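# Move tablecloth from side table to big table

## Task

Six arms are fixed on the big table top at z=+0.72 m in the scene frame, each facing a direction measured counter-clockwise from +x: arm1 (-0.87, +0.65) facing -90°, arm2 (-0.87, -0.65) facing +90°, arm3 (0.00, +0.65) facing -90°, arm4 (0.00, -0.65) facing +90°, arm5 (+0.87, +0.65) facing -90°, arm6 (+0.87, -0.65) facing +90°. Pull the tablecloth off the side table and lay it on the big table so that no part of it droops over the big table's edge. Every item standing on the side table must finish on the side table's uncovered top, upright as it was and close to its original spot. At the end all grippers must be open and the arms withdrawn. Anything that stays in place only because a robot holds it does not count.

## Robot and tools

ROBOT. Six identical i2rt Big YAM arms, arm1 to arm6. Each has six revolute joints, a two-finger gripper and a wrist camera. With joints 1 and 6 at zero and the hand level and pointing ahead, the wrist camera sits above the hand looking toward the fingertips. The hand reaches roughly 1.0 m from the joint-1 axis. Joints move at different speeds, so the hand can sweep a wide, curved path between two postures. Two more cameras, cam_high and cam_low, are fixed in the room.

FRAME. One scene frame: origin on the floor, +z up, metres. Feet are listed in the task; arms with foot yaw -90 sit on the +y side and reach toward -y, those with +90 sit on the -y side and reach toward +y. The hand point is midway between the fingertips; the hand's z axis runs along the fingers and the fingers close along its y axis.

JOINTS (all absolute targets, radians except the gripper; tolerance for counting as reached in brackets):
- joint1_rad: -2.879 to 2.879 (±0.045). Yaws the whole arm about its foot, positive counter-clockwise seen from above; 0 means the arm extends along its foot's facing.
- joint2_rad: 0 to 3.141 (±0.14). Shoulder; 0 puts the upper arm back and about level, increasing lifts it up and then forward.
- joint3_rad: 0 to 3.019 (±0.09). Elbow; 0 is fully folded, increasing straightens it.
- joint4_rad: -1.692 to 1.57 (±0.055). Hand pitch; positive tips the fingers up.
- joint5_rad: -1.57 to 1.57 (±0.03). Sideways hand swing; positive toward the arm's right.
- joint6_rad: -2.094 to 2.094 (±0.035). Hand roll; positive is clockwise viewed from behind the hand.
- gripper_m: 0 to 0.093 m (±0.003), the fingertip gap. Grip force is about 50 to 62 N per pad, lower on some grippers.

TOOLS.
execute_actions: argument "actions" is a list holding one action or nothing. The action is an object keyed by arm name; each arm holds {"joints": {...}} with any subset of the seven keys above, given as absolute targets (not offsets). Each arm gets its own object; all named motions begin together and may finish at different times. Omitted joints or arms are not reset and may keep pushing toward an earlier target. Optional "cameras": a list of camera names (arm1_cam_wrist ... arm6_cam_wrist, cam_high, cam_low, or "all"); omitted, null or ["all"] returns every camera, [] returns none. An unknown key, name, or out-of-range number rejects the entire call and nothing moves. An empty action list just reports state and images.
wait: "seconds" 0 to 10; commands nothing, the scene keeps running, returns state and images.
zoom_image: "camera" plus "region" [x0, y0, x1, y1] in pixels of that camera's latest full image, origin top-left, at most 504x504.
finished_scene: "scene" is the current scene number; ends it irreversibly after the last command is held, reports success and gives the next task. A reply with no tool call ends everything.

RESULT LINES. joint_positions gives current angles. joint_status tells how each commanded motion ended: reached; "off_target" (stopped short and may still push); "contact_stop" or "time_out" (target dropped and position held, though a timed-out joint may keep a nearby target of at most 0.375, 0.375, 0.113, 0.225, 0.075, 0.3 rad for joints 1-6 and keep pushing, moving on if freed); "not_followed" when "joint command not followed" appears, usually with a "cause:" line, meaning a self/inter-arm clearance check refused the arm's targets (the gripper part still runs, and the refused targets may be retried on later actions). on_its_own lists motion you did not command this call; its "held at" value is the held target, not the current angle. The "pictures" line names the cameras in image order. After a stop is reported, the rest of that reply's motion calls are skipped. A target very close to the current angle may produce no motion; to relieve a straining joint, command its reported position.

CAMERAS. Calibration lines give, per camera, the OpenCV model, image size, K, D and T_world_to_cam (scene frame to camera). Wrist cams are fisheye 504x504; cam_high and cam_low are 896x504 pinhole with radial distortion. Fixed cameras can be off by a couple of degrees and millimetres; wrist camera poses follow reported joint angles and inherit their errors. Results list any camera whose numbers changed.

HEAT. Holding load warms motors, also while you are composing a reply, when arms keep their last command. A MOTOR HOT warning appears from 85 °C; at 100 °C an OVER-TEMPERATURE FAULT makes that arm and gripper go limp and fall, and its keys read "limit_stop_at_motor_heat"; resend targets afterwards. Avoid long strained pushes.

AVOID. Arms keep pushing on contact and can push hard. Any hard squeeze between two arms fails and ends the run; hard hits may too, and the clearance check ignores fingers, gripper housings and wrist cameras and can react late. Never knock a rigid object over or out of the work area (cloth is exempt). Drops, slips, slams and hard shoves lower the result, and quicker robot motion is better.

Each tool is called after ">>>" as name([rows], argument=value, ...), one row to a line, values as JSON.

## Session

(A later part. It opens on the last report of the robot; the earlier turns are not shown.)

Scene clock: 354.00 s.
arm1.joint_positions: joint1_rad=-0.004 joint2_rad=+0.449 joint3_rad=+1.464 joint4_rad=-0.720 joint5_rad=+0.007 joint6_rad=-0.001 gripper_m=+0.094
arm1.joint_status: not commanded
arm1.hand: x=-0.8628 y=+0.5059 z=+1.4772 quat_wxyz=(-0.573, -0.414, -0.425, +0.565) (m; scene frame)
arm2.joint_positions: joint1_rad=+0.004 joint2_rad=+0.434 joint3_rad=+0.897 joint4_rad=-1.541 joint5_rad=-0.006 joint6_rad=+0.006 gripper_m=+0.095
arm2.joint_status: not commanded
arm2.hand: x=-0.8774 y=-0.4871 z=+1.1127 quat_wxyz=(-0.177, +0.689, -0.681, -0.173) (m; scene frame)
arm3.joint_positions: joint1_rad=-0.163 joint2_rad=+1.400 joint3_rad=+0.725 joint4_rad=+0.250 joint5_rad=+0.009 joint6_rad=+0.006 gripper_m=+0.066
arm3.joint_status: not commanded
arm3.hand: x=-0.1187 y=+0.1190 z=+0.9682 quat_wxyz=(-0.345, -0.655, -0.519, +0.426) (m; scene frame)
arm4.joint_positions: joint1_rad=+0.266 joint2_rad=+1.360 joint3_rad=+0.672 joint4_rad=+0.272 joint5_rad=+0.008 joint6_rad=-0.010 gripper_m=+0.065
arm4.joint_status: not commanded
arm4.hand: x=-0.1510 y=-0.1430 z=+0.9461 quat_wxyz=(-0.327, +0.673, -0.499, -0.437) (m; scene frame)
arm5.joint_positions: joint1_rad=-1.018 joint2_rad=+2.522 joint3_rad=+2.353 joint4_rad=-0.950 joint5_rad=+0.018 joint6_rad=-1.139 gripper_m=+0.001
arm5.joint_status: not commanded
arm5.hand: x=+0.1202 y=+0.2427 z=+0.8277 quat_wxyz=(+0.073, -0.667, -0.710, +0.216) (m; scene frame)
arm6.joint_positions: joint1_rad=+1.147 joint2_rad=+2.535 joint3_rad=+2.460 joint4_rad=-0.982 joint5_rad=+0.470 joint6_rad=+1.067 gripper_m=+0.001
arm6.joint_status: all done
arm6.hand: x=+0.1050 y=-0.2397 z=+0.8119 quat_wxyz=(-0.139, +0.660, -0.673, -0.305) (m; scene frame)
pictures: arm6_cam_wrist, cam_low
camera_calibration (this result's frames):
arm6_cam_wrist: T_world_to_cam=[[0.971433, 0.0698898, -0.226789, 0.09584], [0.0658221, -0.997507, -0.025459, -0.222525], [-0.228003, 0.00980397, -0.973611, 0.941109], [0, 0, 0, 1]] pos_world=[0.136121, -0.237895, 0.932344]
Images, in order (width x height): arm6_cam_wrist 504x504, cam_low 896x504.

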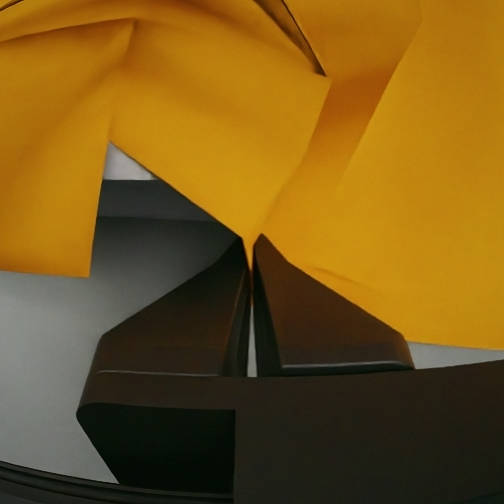

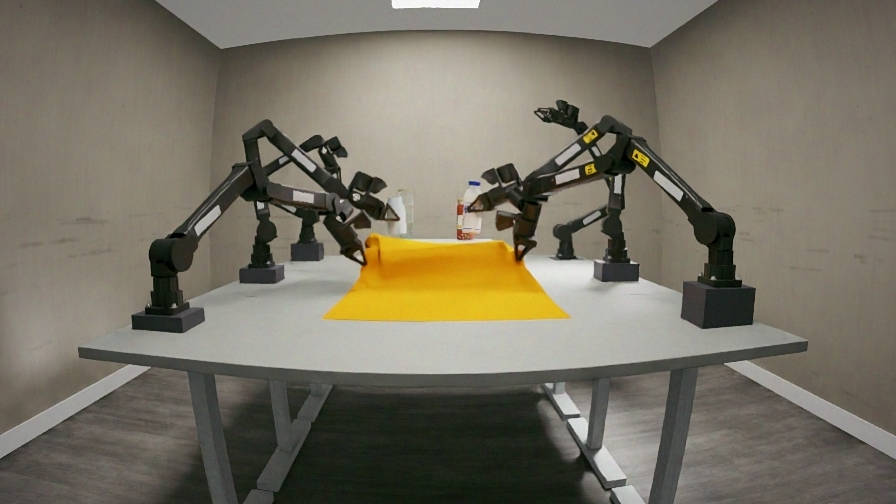

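>>> execute_actions([
  {"arm5":{"joints":{"joint1_rad":-0.926,"joint2_rad":2.03,"joint3_rad":1.75,"joint4_rad":-0.85}},"arm6":{"joints":{"joint1_rad":1.07,"joint2_rad":2.01,"joint3_rad":1.82,"joint4_rad":-0.93}}},
], cameras=["cam_high","cam_low"])

Scene clock: 382.53 s.
arm1.joint_positions: joint1_rad=-0.004 joint2_rad=+0.449 joint3_rad=+1.464 joint4_rad=-0.720 joint5_rad=+0.007 joint6_rad=-0.001 gripper_m=+0.094
arm1.joint_status: not commanded
arm1.hand: x=-0.8628 y=+0.5059 z=+1.4772 quat_wxyz=(-0.573, -0.414, -0.425, +0.565) (m; scene frame)
arm2.joint_positions: joint1_rad=+0.004 joint2_rad=+0.434 joint3_rad=+0.897 joint4_rad=-1.541 joint5_rad=-0.006 joint6_rad=+0.006 gripper_m=+0.095
arm2.joint_status: not commanded
arm2.hand: x=-0.8774 y=-0.4871 z=+1.1127 quat_wxyz=(-0.177, +0.689, -0.681, -0.173) (m; scene frame)
arm3.joint_positions: joint1_rad=-0.163 joint2_rad=+1.400 joint3_rad=+0.725 joint4_rad=+0.250 joint5_rad=+0.009 joint6_rad=+0.006 gripper_m=+0.066
arm3.joint_status: not commanded
arm3.hand: x=-0.1187 y=+0.1190 z=+0.9682 quat_wxyz=(-0.345, -0.655, -0.519, +0.426) (m; scene frame)
arm4.joint_positions: joint1_rad=+0.266 joint2_rad=+1.360 joint3_rad=+0.672 joint4_rad=+0.272 joint5_rad=+0.008 joint6_rad=-0.010 gripper_m=+0.065
arm4.joint_status: not commanded
arm4.hand: x=-0.1510 y=-0.1430 z=+0.9461 quat_wxyz=(-0.327, +0.673, -0.499, -0.437) (m; scene frame)
arm5.joint_positions: joint1_rad=-0.917 joint2_rad=+2.040 joint3_rad=+1.742 joint4_rad=-0.869 joint5_rad=+0.016 joint6_rad=-1.139 gripper_m=+0.001
arm5.joint_status: all done
arm5.hand: x=+0.2789 y=+0.2490 z=+0.9171 quat_wxyz=(+0.056, -0.633, -0.746, +0.198) (m; scene frame)
arm6.joint_positions: joint1_rad=+1.071 joint2_rad=+2.001 joint3_rad=+1.809 joint4_rad=-0.939 joint5_rad=+0.469 joint6_rad=+1.067 gripper_m=+0.001
arm6.joint_status: all done
arm6.hand: x=+0.2710 y=-0.2530 z=+0.9177 quat_wxyz=(-0.162, +0.645, -0.697, -0.267) (m; scene frame)
pictures: cam_high, cam_low
Images, in order (width x height): cam_high 896x504, cam_low 896x504.

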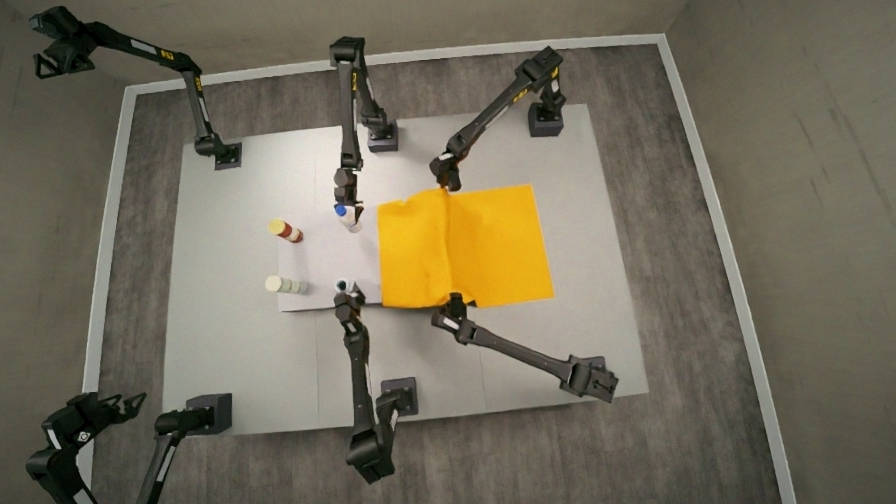

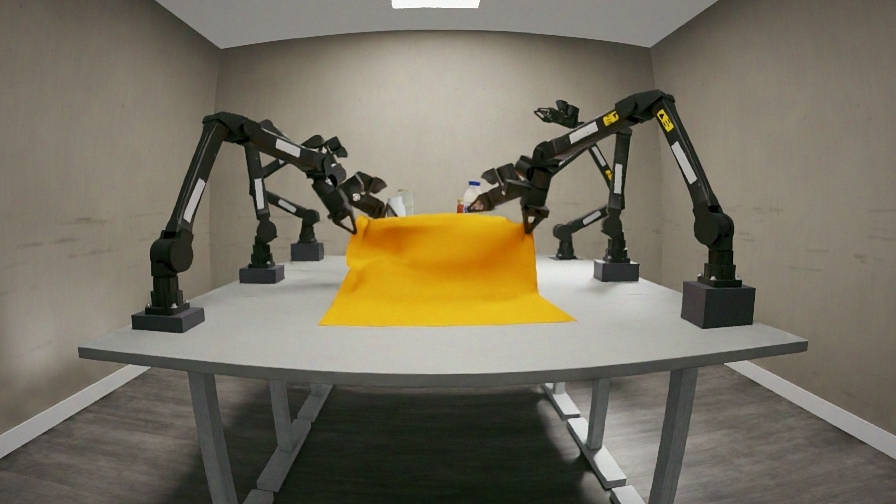

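>>> execute_actions([
  {"arm3":{"joints":{"joint2_rad":1.478}},"arm4":{"joints":{"joint2_rad":1.428}},"arm5":{"joints":{"joint1_rad":-0.617,"joint2_rad":1.68,"joint3_rad":1.085,"joint4_rad":-0.68,"joint6_rad":-0.8}},"arm6":{"joints":{"joint1_rad":0.8,"joint2_rad":1.618,"joint3_rad":1.142,"joint4_rad":-0.81,"joint6_rad":0.8}}},
], cameras=["cam_high","cam_low","arm3_cam_wrist","arm4_cam_wrist"])

Scene clock: 404.87 s.
arm1.joint_positions: joint1_rad=-0.004 joint2_rad=+0.449 joint3_rad=+1.464 joint4_rad=-0.720 joint5_rad=+0.007 joint6_rad=-0.001 gripper_m=+0.094
arm1.joint_status: not commanded
arm1.hand: x=-0.8628 y=+0.5059 z=+1.4772 quat_wxyz=(-0.573, -0.414, -0.425, +0.565) (m; scene frame)
arm2.joint_positions: joint1_rad=+0.004 joint2_rad=+0.434 joint3_rad=+0.897 joint4_rad=-1.541 joint5_rad=-0.006 joint6_rad=+0.006 gripper_m=+0.095
arm2.joint_status: not commanded
arm2.hand: x=-0.8774 y=-0.4871 z=+1.1127 quat_wxyz=(-0.177, +0.689, -0.681, -0.173) (m; scene frame)
arm3.joint_positions: joint1_rad=-0.161 joint2_rad=+1.486 joint3_rad=+0.727 joint4_rad=+0.255 joint5_rad=+0.009 joint6_rad=+0.004 gripper_m=+0.066
arm3.joint_status: all done
arm3.hand: x=-0.1180 y=+0.1148 z=+0.9253 quat_wxyz=(-0.325, -0.670, -0.534, +0.400) (m; scene frame)
arm4.joint_positions: joint1_rad=+0.266 joint2_rad=+1.437 joint3_rad=+0.672 joint4_rad=+0.272 joint5_rad=+0.008 joint6_rad=-0.010 gripper_m=+0.065
arm4.joint_status: all done
arm4.hand: x=-0.1519 y=-0.1414 z=+0.9070 quat_wxyz=(-0.308, +0.690, -0.511, -0.411) (m; scene frame)
arm5.joint_positions: joint1_rad=-0.618 joint2_rad=+1.685 joint3_rad=+1.078 joint4_rad=-0.694 joint5_rad=+0.013 joint6_rad=-0.814 gripper_m=+0.001
arm5.joint_status: all done
arm5.hand: x=+0.5508 y=+0.2513 z=+0.8611 quat_wxyz=(-0.005, -0.649, -0.748, +0.141) (m; scene frame)
arm6.joint_positions: joint1_rad=+0.790 joint2_rad=+1.614 joint3_rad=+1.125 joint4_rad=-0.820 joint5_rad=+0.471 joint6_rad=+0.808 gripper_m=+0.001
arm6.joint_status: all done
arm6.hand: x=+0.5589 y=-0.2482 z=+0.8600 quat_wxyz=(-0.234, +0.661, -0.700, -0.131) (m; scene frame)
pictures: arm3_cam_wrist, arm4_cam_wrist, cam_high, cam_low
camera_calibration (this result's frames):
arm3_cam_wrist: T_world_to_cam=[[-0.975809, 0.218605, 0.00302507, -0.145169], [0.19513, 0.877096, -0.438892, 0.331513], [-0.0985971, -0.427684, -0.898535, 0.990446], [0, 0, 0, 1]] pos_world=[-0.108691, 0.164564, 1.03589]
arm4_cam_wrist: T_world_to_cam=[[0.955685, 0.294369, 0.00359391, 0.184973], [0.265442, -0.856366, -0.44292, 0.322887], [-0.127304, 0.424246, -0.896554, 0.979121], [0, 0, 0, 1]] pos_world=[-0.137838, -0.193329, 1.02018]
Images, in order (width x height): arm3_cam_wrist 504x504, arm4_cam_wrist 504x504, cam_high 896x504, cam_low 896x504.

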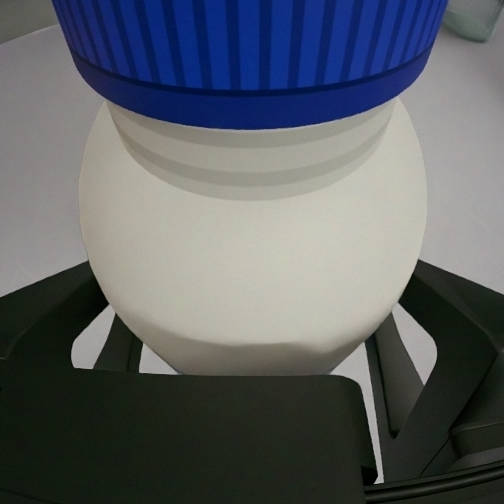

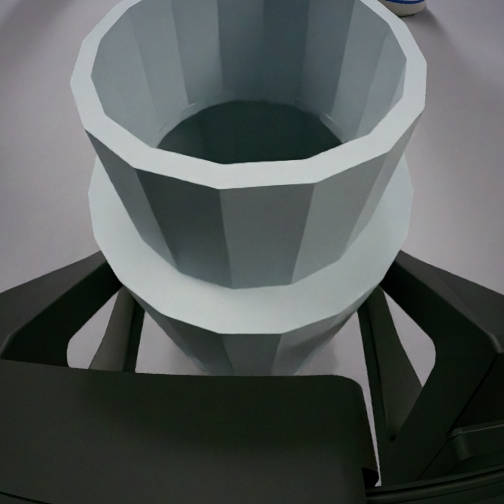

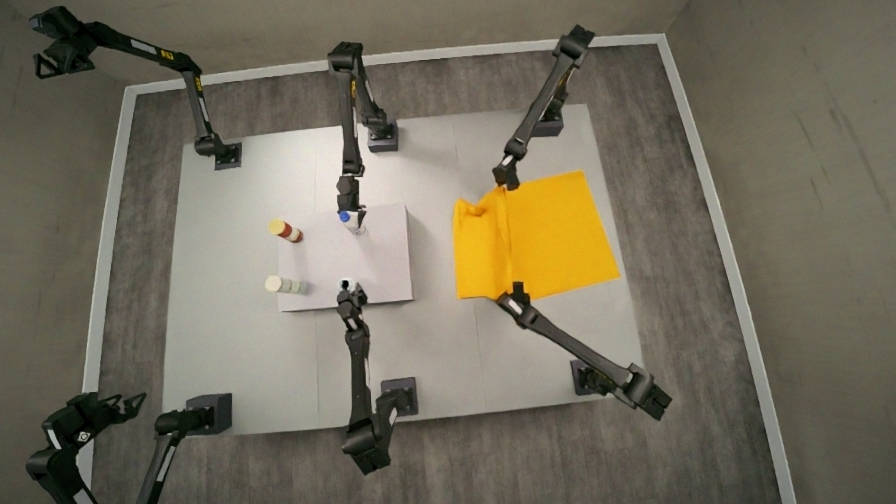

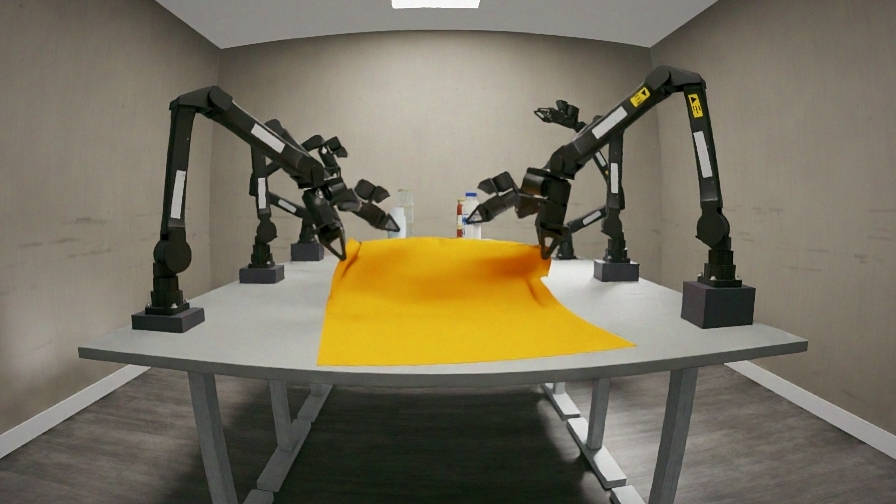

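>>> execute_actions([
  {"arm3":{"joints":{"gripper_m":0.093}},"arm4":{"joints":{"joint2_rad":1.45}},"arm5":{"joints":{"joint1_rad":-0.74,"joint2_rad":1.97,"joint3_rad":1.35,"joint4_rad":-0.61}},"arm6":{"joints":{"joint1_rad":0.903,"joint2_rad":1.9,"joint3_rad":1.385,"joint4_rad":-0.72}}},
], cameras=["cam_high","cam_low"])

Scene clock: 421.33 s.
arm1.joint_positions: joint1_rad=-0.004 joint2_rad=+0.449 joint3_rad=+1.464 joint4_rad=-0.720 joint5_rad=+0.007 joint6_rad=-0.001 gripper_m=+0.094
arm1.joint_status: not commanded
arm1.hand: x=-0.8628 y=+0.5059 z=+1.4772 quat_wxyz=(-0.573, -0.414, -0.425, +0.565) (m; scene frame)
arm2.joint_positions: joint1_rad=+0.004 joint2_rad=+0.434 joint3_rad=+0.897 joint4_rad=-1.541 joint5_rad=-0.006 joint6_rad=+0.006 gripper_m=+0.095
arm2.joint_status: not commanded
arm2.hand: x=-0.8774 y=-0.4871 z=+1.1127 quat_wxyz=(-0.177, +0.689, -0.681, -0.173) (m; scene frame)
arm3.joint_positions: joint1_rad=-0.161 joint2_rad=+1.486 joint3_rad=+0.727 joint4_rad=+0.255 joint5_rad=+0.009 joint6_rad=+0.004 gripper_m=+0.093
arm3.joint_status: all done
arm3.hand: x=-0.1180 y=+0.1148 z=+0.9253 quat_wxyz=(-0.325, -0.670, -0.534, +0.400) (m; scene frame)
arm4.joint_positions: joint1_rad=+0.266 joint2_rad=+1.442 joint3_rad=+0.672 joint4_rad=+0.272 joint5_rad=+0.008 joint6_rad=-0.010 gripper_m=+0.065
arm4.joint_status: all done
arm4.hand: x=-0.1519 y=-0.1414 z=+0.9044 quat_wxyz=(-0.306, +0.691, -0.511, -0.409) (m; scene frame)
arm5.joint_positions: joint1_rad=-0.749 joint2_rad=+1.980 joint3_rad=+1.303 joint4_rad=-0.625 joint5_rad=+0.015 joint6_rad=-0.813 gripper_m=+0.001
arm5.joint_status: all done
arm5.hand: x=+0.4388 y=+0.2355 z=+0.7921 quat_wxyz=(+0.005, -0.697, -0.703, +0.140) (m; scene frame)
arm6.joint_positions: joint1_rad=+0.909 joint2_rad=+1.901 joint3_rad=+1.342 joint4_rad=-0.728 joint5_rad=+0.468 joint6_rad=+0.808 gripper_m=+0.001
arm6.joint_status: all done
arm6.hand: x=+0.4383 y=-0.2312 z=+0.7974 quat_wxyz=(-0.224, +0.700, -0.661, -0.154) (m; scene frame)
pictures: cam_high, cam_low
Images, in order (width x height): cam_high 896x504, cam_low 896x504.

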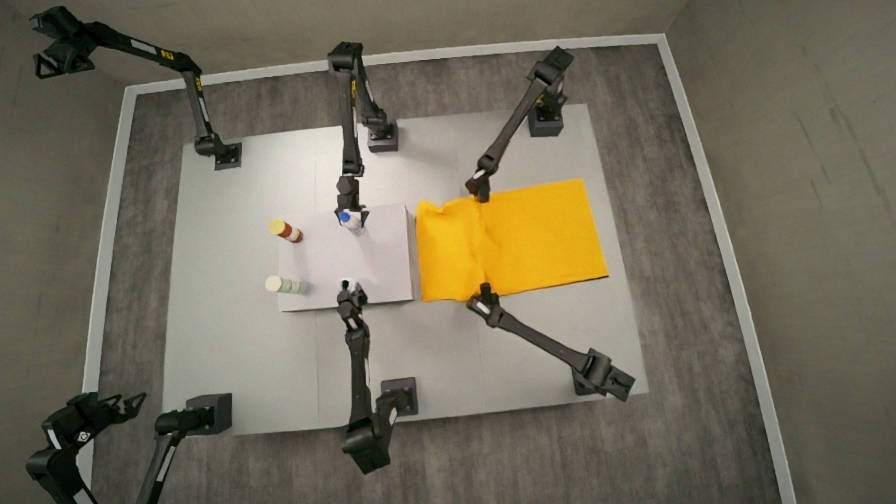

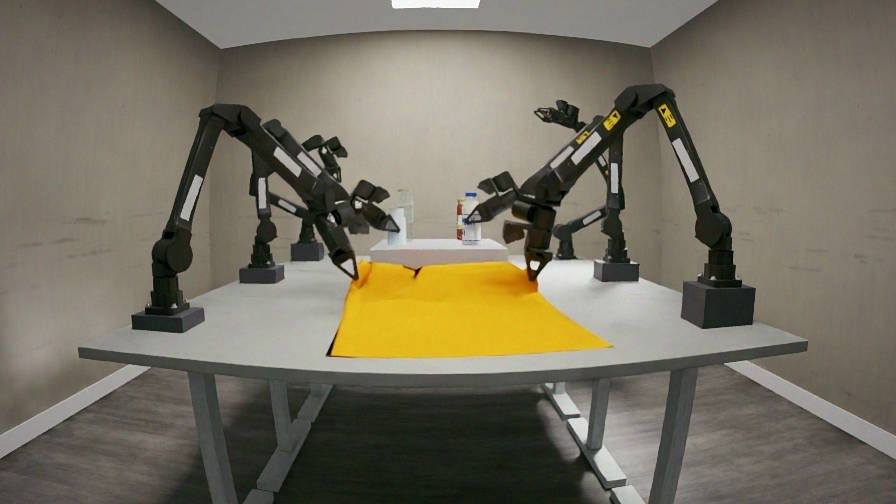

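>>> execute_actions([
  {"arm3":{"joints":{"joint2_rad":0.9}},"arm4":{"joints":{"gripper_m":0.093}},"arm5":{"joints":{"gripper_m":0.06}},"arm6":{"joints":{"gripper_m":0.06}}},
], cameras=[])

>>> execute_actions([
  {"arm4":{"joints":{"joint2_rad":0.95}},"arm5":{"joints":{"joint2_rad":1.45}},"arm6":{"joints":{"joint2_rad":1.4}}},
], cameras=["cam_high","cam_low","arm4_cam_wrist"])

Scene clock: 430.97 s.
arm1.joint_positions: joint1_rad=-0.004 joint2_rad=+0.449 joint3_rad=+1.464 joint4_rad=-0.720 joint5_rad=+0.007 joint6_rad=-0.001 gripper_m=+0.094
arm1.joint_status: not commanded
arm1.hand: x=-0.8628 y=+0.5059 z=+1.4772 quat_wxyz=(-0.573, -0.414, -0.425, +0.565) (m; scene frame)
arm2.joint_positions: joint1_rad=+0.004 joint2_rad=+0.434 joint3_rad=+0.897 joint4_rad=-1.541 joint5_rad=-0.006 joint6_rad=+0.006 gripper_m=+0.095
arm2.joint_status: not commanded
arm2.hand: x=-0.8774 y=-0.4871 z=+1.1127 quat_wxyz=(-0.177, +0.689, -0.681, -0.173) (m; scene frame)
arm3.joint_positions: joint1_rad=-0.161 joint2_rad=+0.892 joint3_rad=+0.727 joint4_rad=+0.258 joint5_rad=+0.009 joint6_rad=+0.004 gripper_m=+0.093
arm3.joint_status: all done
arm3.hand: x=-0.1003 y=+0.2089 z=+1.2199 quat_wxyz=(-0.469, -0.524, -0.414, +0.578) (m; scene frame)
arm4.joint_positions: joint1_rad=+0.266 joint2_rad=+1.442 joint3_rad=+0.672 joint4_rad=+0.272 joint5_rad=+0.008 joint6_rad=-0.010 gripper_m=+0.093
arm4.joint_status: all done
arm4.hand: x=-0.1519 y=-0.1414 z=+0.9044 quat_wxyz=(-0.306, +0.691, -0.511, -0.409) (m; scene frame)
arm5.joint_positions: joint1_rad=-0.749 joint2_rad=+1.980 joint3_rad=+1.303 joint4_rad=-0.625 joint5_rad=+0.015 joint6_rad=-0.813 gripper_m=+0.060
arm5.joint_status: all done
arm5.hand: x=+0.4388 y=+0.2355 z=+0.7921 quat_wxyz=(+0.005, -0.697, -0.703, +0.140) (m; scene frame)
arm6.joint_positions: joint1_rad=+0.909 joint2_rad=+1.901 joint3_rad=+1.342 joint4_rad=-0.728 joint5_rad=+0.468 joint6_rad=+0.808 gripper_m=+0.060
arm6.joint_status: all done
arm6.hand: x=+0.4383 y=-0.2312 z=+0.7974 quat_wxyz=(-0.224, +0.700, -0.661, -0.154) (m; scene frame)
pictures: none
No camera images: the call's "cameras" was empty. Leave "cameras" out to get every camera's image.

Scene clock: 432.47 s.
arm1.joint_positions: joint1_rad=-0.004 joint2_rad=+0.449 joint3_rad=+1.464 joint4_rad=-0.720 joint5_rad=+0.007 joint6_rad=-0.001 gripper_m=+0.094
arm1.joint_status: not commanded
arm1.hand: x=-0.8628 y=+0.5059 z=+1.4772 quat_wxyz=(-0.573, -0.414, -0.425, +0.565) (m; scene frame)
arm2.joint_positions: joint1_rad=+0.004 joint2_rad=+0.434 joint3_rad=+0.897 joint4_rad=-1.541 joint5_rad=-0.006 joint6_rad=+0.006 gripper_m=+0.095
arm2.joint_status: not commanded
arm2.hand: x=-0.8774 y=-0.4871 z=+1.1127 quat_wxyz=(-0.177, +0.689, -0.681, -0.173) (m; scene frame)
arm3.joint_positions: joint1_rad=-0.161 joint2_rad=+0.892 joint3_rad=+0.727 joint4_rad=+0.258 joint5_rad=+0.009 joint6_rad=+0.004 gripper_m=+0.093
arm3.joint_status: not commanded
arm3.hand: x=-0.1003 y=+0.2089 z=+1.2199 quat_wxyz=(-0.469, -0.524, -0.414, +0.578) (m; scene frame)
arm4.joint_positions: joint1_rad=+0.266 joint2_rad=+0.938 joint3_rad=+0.672 joint4_rad=+0.272 joint5_rad=+0.008 joint6_rad=-0.010 gripper_m=+0.093
arm4.joint_status: all done
arm4.hand: x=-0.1313 y=-0.2019 z=+1.1501 quat_wxyz=(-0.425, +0.565, -0.421, -0.568) (m; scene frame)
arm5.joint_positions: joint1_rad=-0.749 joint2_rad=+1.453 joint3_rad=+1.326 joint4_rad=-0.625 joint5_rad=+0.015 joint6_rad=-0.813 gripper_m=+0.060
arm5.joint_status: all done
arm5.hand: x=+0.4352 y=+0.2370 z=+1.1158 quat_wxyz=(+0.010, -0.647, -0.647, +0.404) (m; scene frame)
arm6.joint_positions: joint1_rad=+0.909 joint2_rad=+1.391 joint3_rad=+1.367 joint4_rad=-0.728 joint5_rad=+0.470 joint6_rad=+0.808 gripper_m=+0.060
arm6.joint_status: all done
arm6.hand: x=+0.4568 y=-0.2494 z=+1.1024 quat_wxyz=(-0.187, +0.609, -0.658, -0.402) (m; scene frame)
pictures: arm4_cam_wrist, cam_high, cam_low
camera_calibration (this result's frames):
arm4_cam_wrist: T_world_to_cam=[[0.957476, 0.288491, 0.00355096, 0.181325], [0.168754, -0.550013, -0.817929, 0.853751], [-0.234012, 0.783747, -0.575308, 0.914437], [0, 0, 0, 1]] pos_world=[-0.1037, -0.299423, 1.22375]
Images, in order (width x height): arm4_cam_wrist 504x504, cam_high 896x504, cam_low 896x504.

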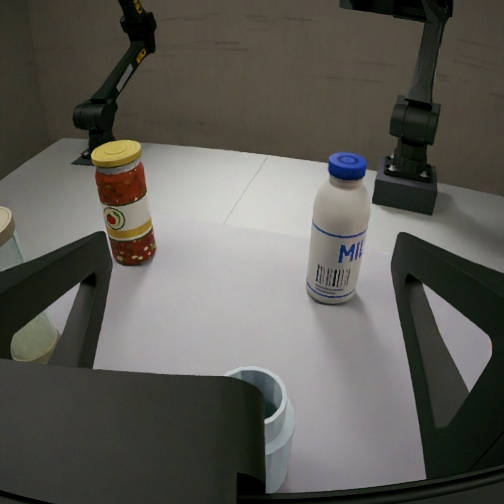

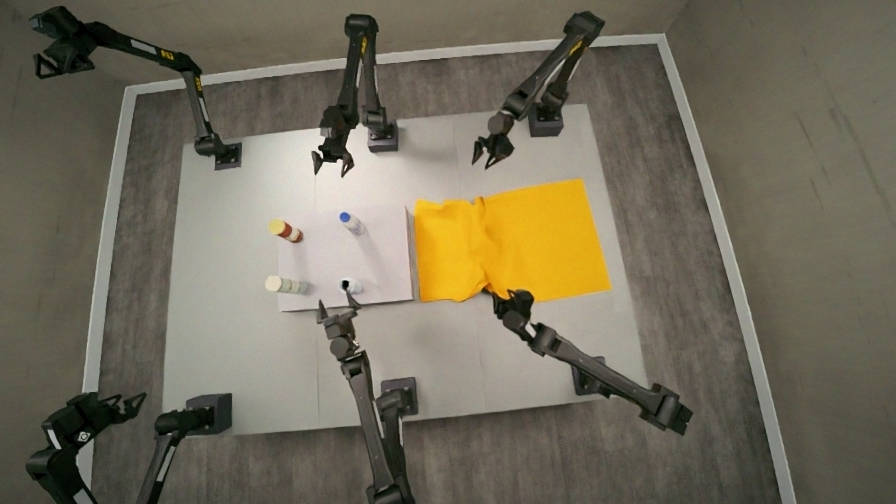

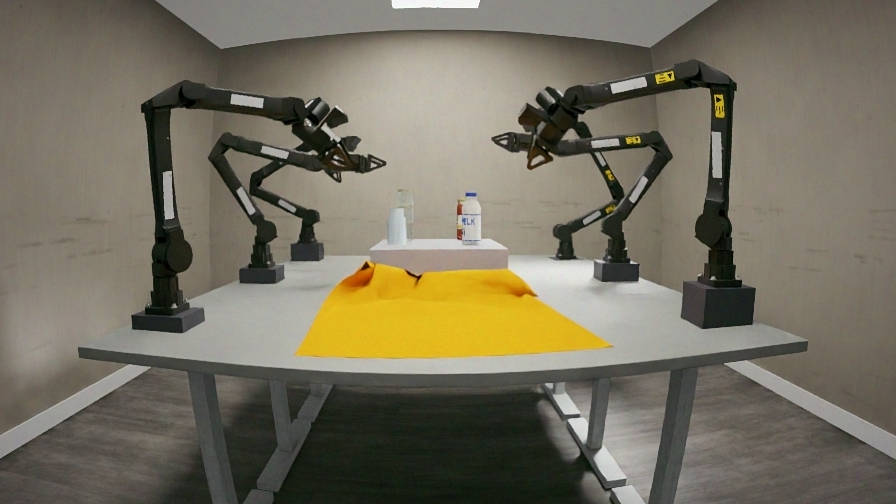

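>>> execute_actions(actions=[], cameras=["cam_high"])

>>> zoom_image(camera="cam_high", region=[260, 150, 660, 330])

Scene clock: 435.03 s.
arm1.joint_positions: joint1_rad=-0.004 joint2_rad=+0.449 joint3_rad=+1.464 joint4_rad=-0.720 joint5_rad=+0.007 joint6_rad=-0.001 gripper_m=+0.094
arm1.joint_status: not commanded
arm1.hand: x=-0.8628 y=+0.5059 z=+1.4772 quat_wxyz=(-0.573, -0.414, -0.425, +0.565) (m; scene frame)
arm2.joint_positions: joint1_rad=+0.004 joint2_rad=+0.434 joint3_rad=+0.897 joint4_rad=-1.541 joint5_rad=-0.006 joint6_rad=+0.006 gripper_m=+0.095
arm2.joint_status: not commanded
arm2.hand: x=-0.8774 y=-0.4871 z=+1.1127 quat_wxyz=(-0.177, +0.689, -0.681, -0.173) (m; scene frame)
arm3.joint_positions: joint1_rad=-0.161 joint2_rad=+0.892 joint3_rad=+0.727 joint4_rad=+0.258 joint5_rad=+0.009 joint6_rad=+0.004 gripper_m=+0.093
arm3.joint_status: not commanded
arm3.hand: x=-0.1003 y=+0.2089 z=+1.2199 quat_wxyz=(-0.469, -0.524, -0.414, +0.578) (m; scene frame)
arm4.joint_positions: joint1_rad=+0.266 joint2_rad=+0.938 joint3_rad=+0.672 joint4_rad=+0.272 joint5_rad=+0.008 joint6_rad=-0.010 gripper_m=+0.093
arm4.joint_status: all done
arm4.hand: x=-0.1313 y=-0.2019 z=+1.1501 quat_wxyz=(-0.425, +0.565, -0.421, -0.568) (m; scene frame)
arm5.joint_positions: joint1_rad=-0.749 joint2_rad=+1.453 joint3_rad=+1.326 joint4_rad=-0.625 joint5_rad=+0.015 joint6_rad=-0.813 gripper_m=+0.060
arm5.joint_status: all done
arm5.hand: x=+0.4352 y=+0.2370 z=+1.1158 quat_wxyz=(+0.010, -0.647, -0.647, +0.404) (m; scene frame)
arm6.joint_positions: joint1_rad=+0.909 joint2_rad=+1.391 joint3_rad=+1.367 joint4_rad=-0.728 joint5_rad=+0.470 joint6_rad=+0.808 gripper_m=+0.060
arm6.joint_status: all done
arm6.hand: x=+0.4568 y=-0.2494 z=+1.1024 quat_wxyz=(-0.187, +0.609, -0.658, -0.402) (m; scene frame)
pictures: cam_high
Images, in order (width x height): cam_high 896x504.

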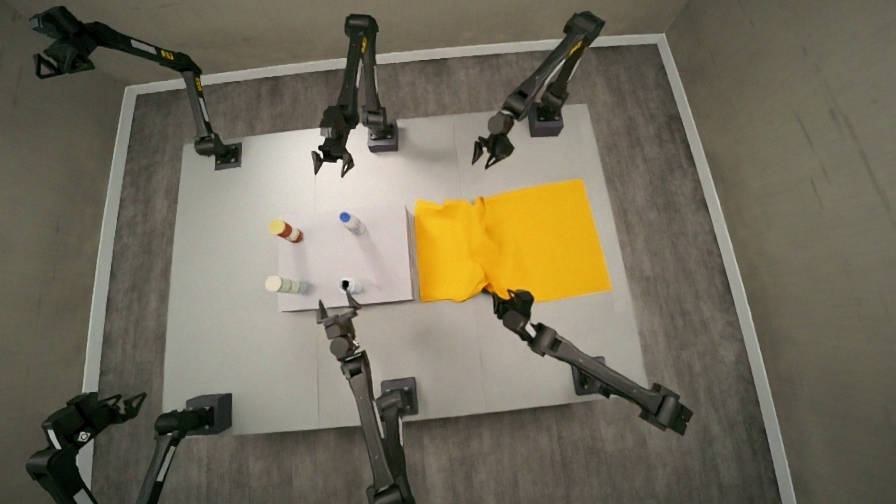

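Region (260, 150, 660, 330) of cam_high's 896x504 image, scaled by 1.260, with more detail than that image has; it fills the top 227 rows of this view, and the rest is white.

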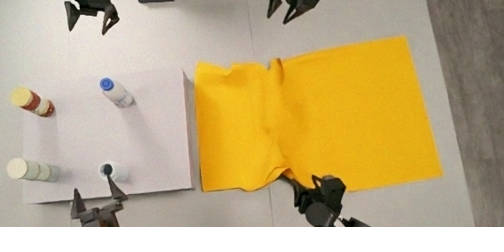

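>>> finished_scene(scene=1)

The scene is finished: the task was done.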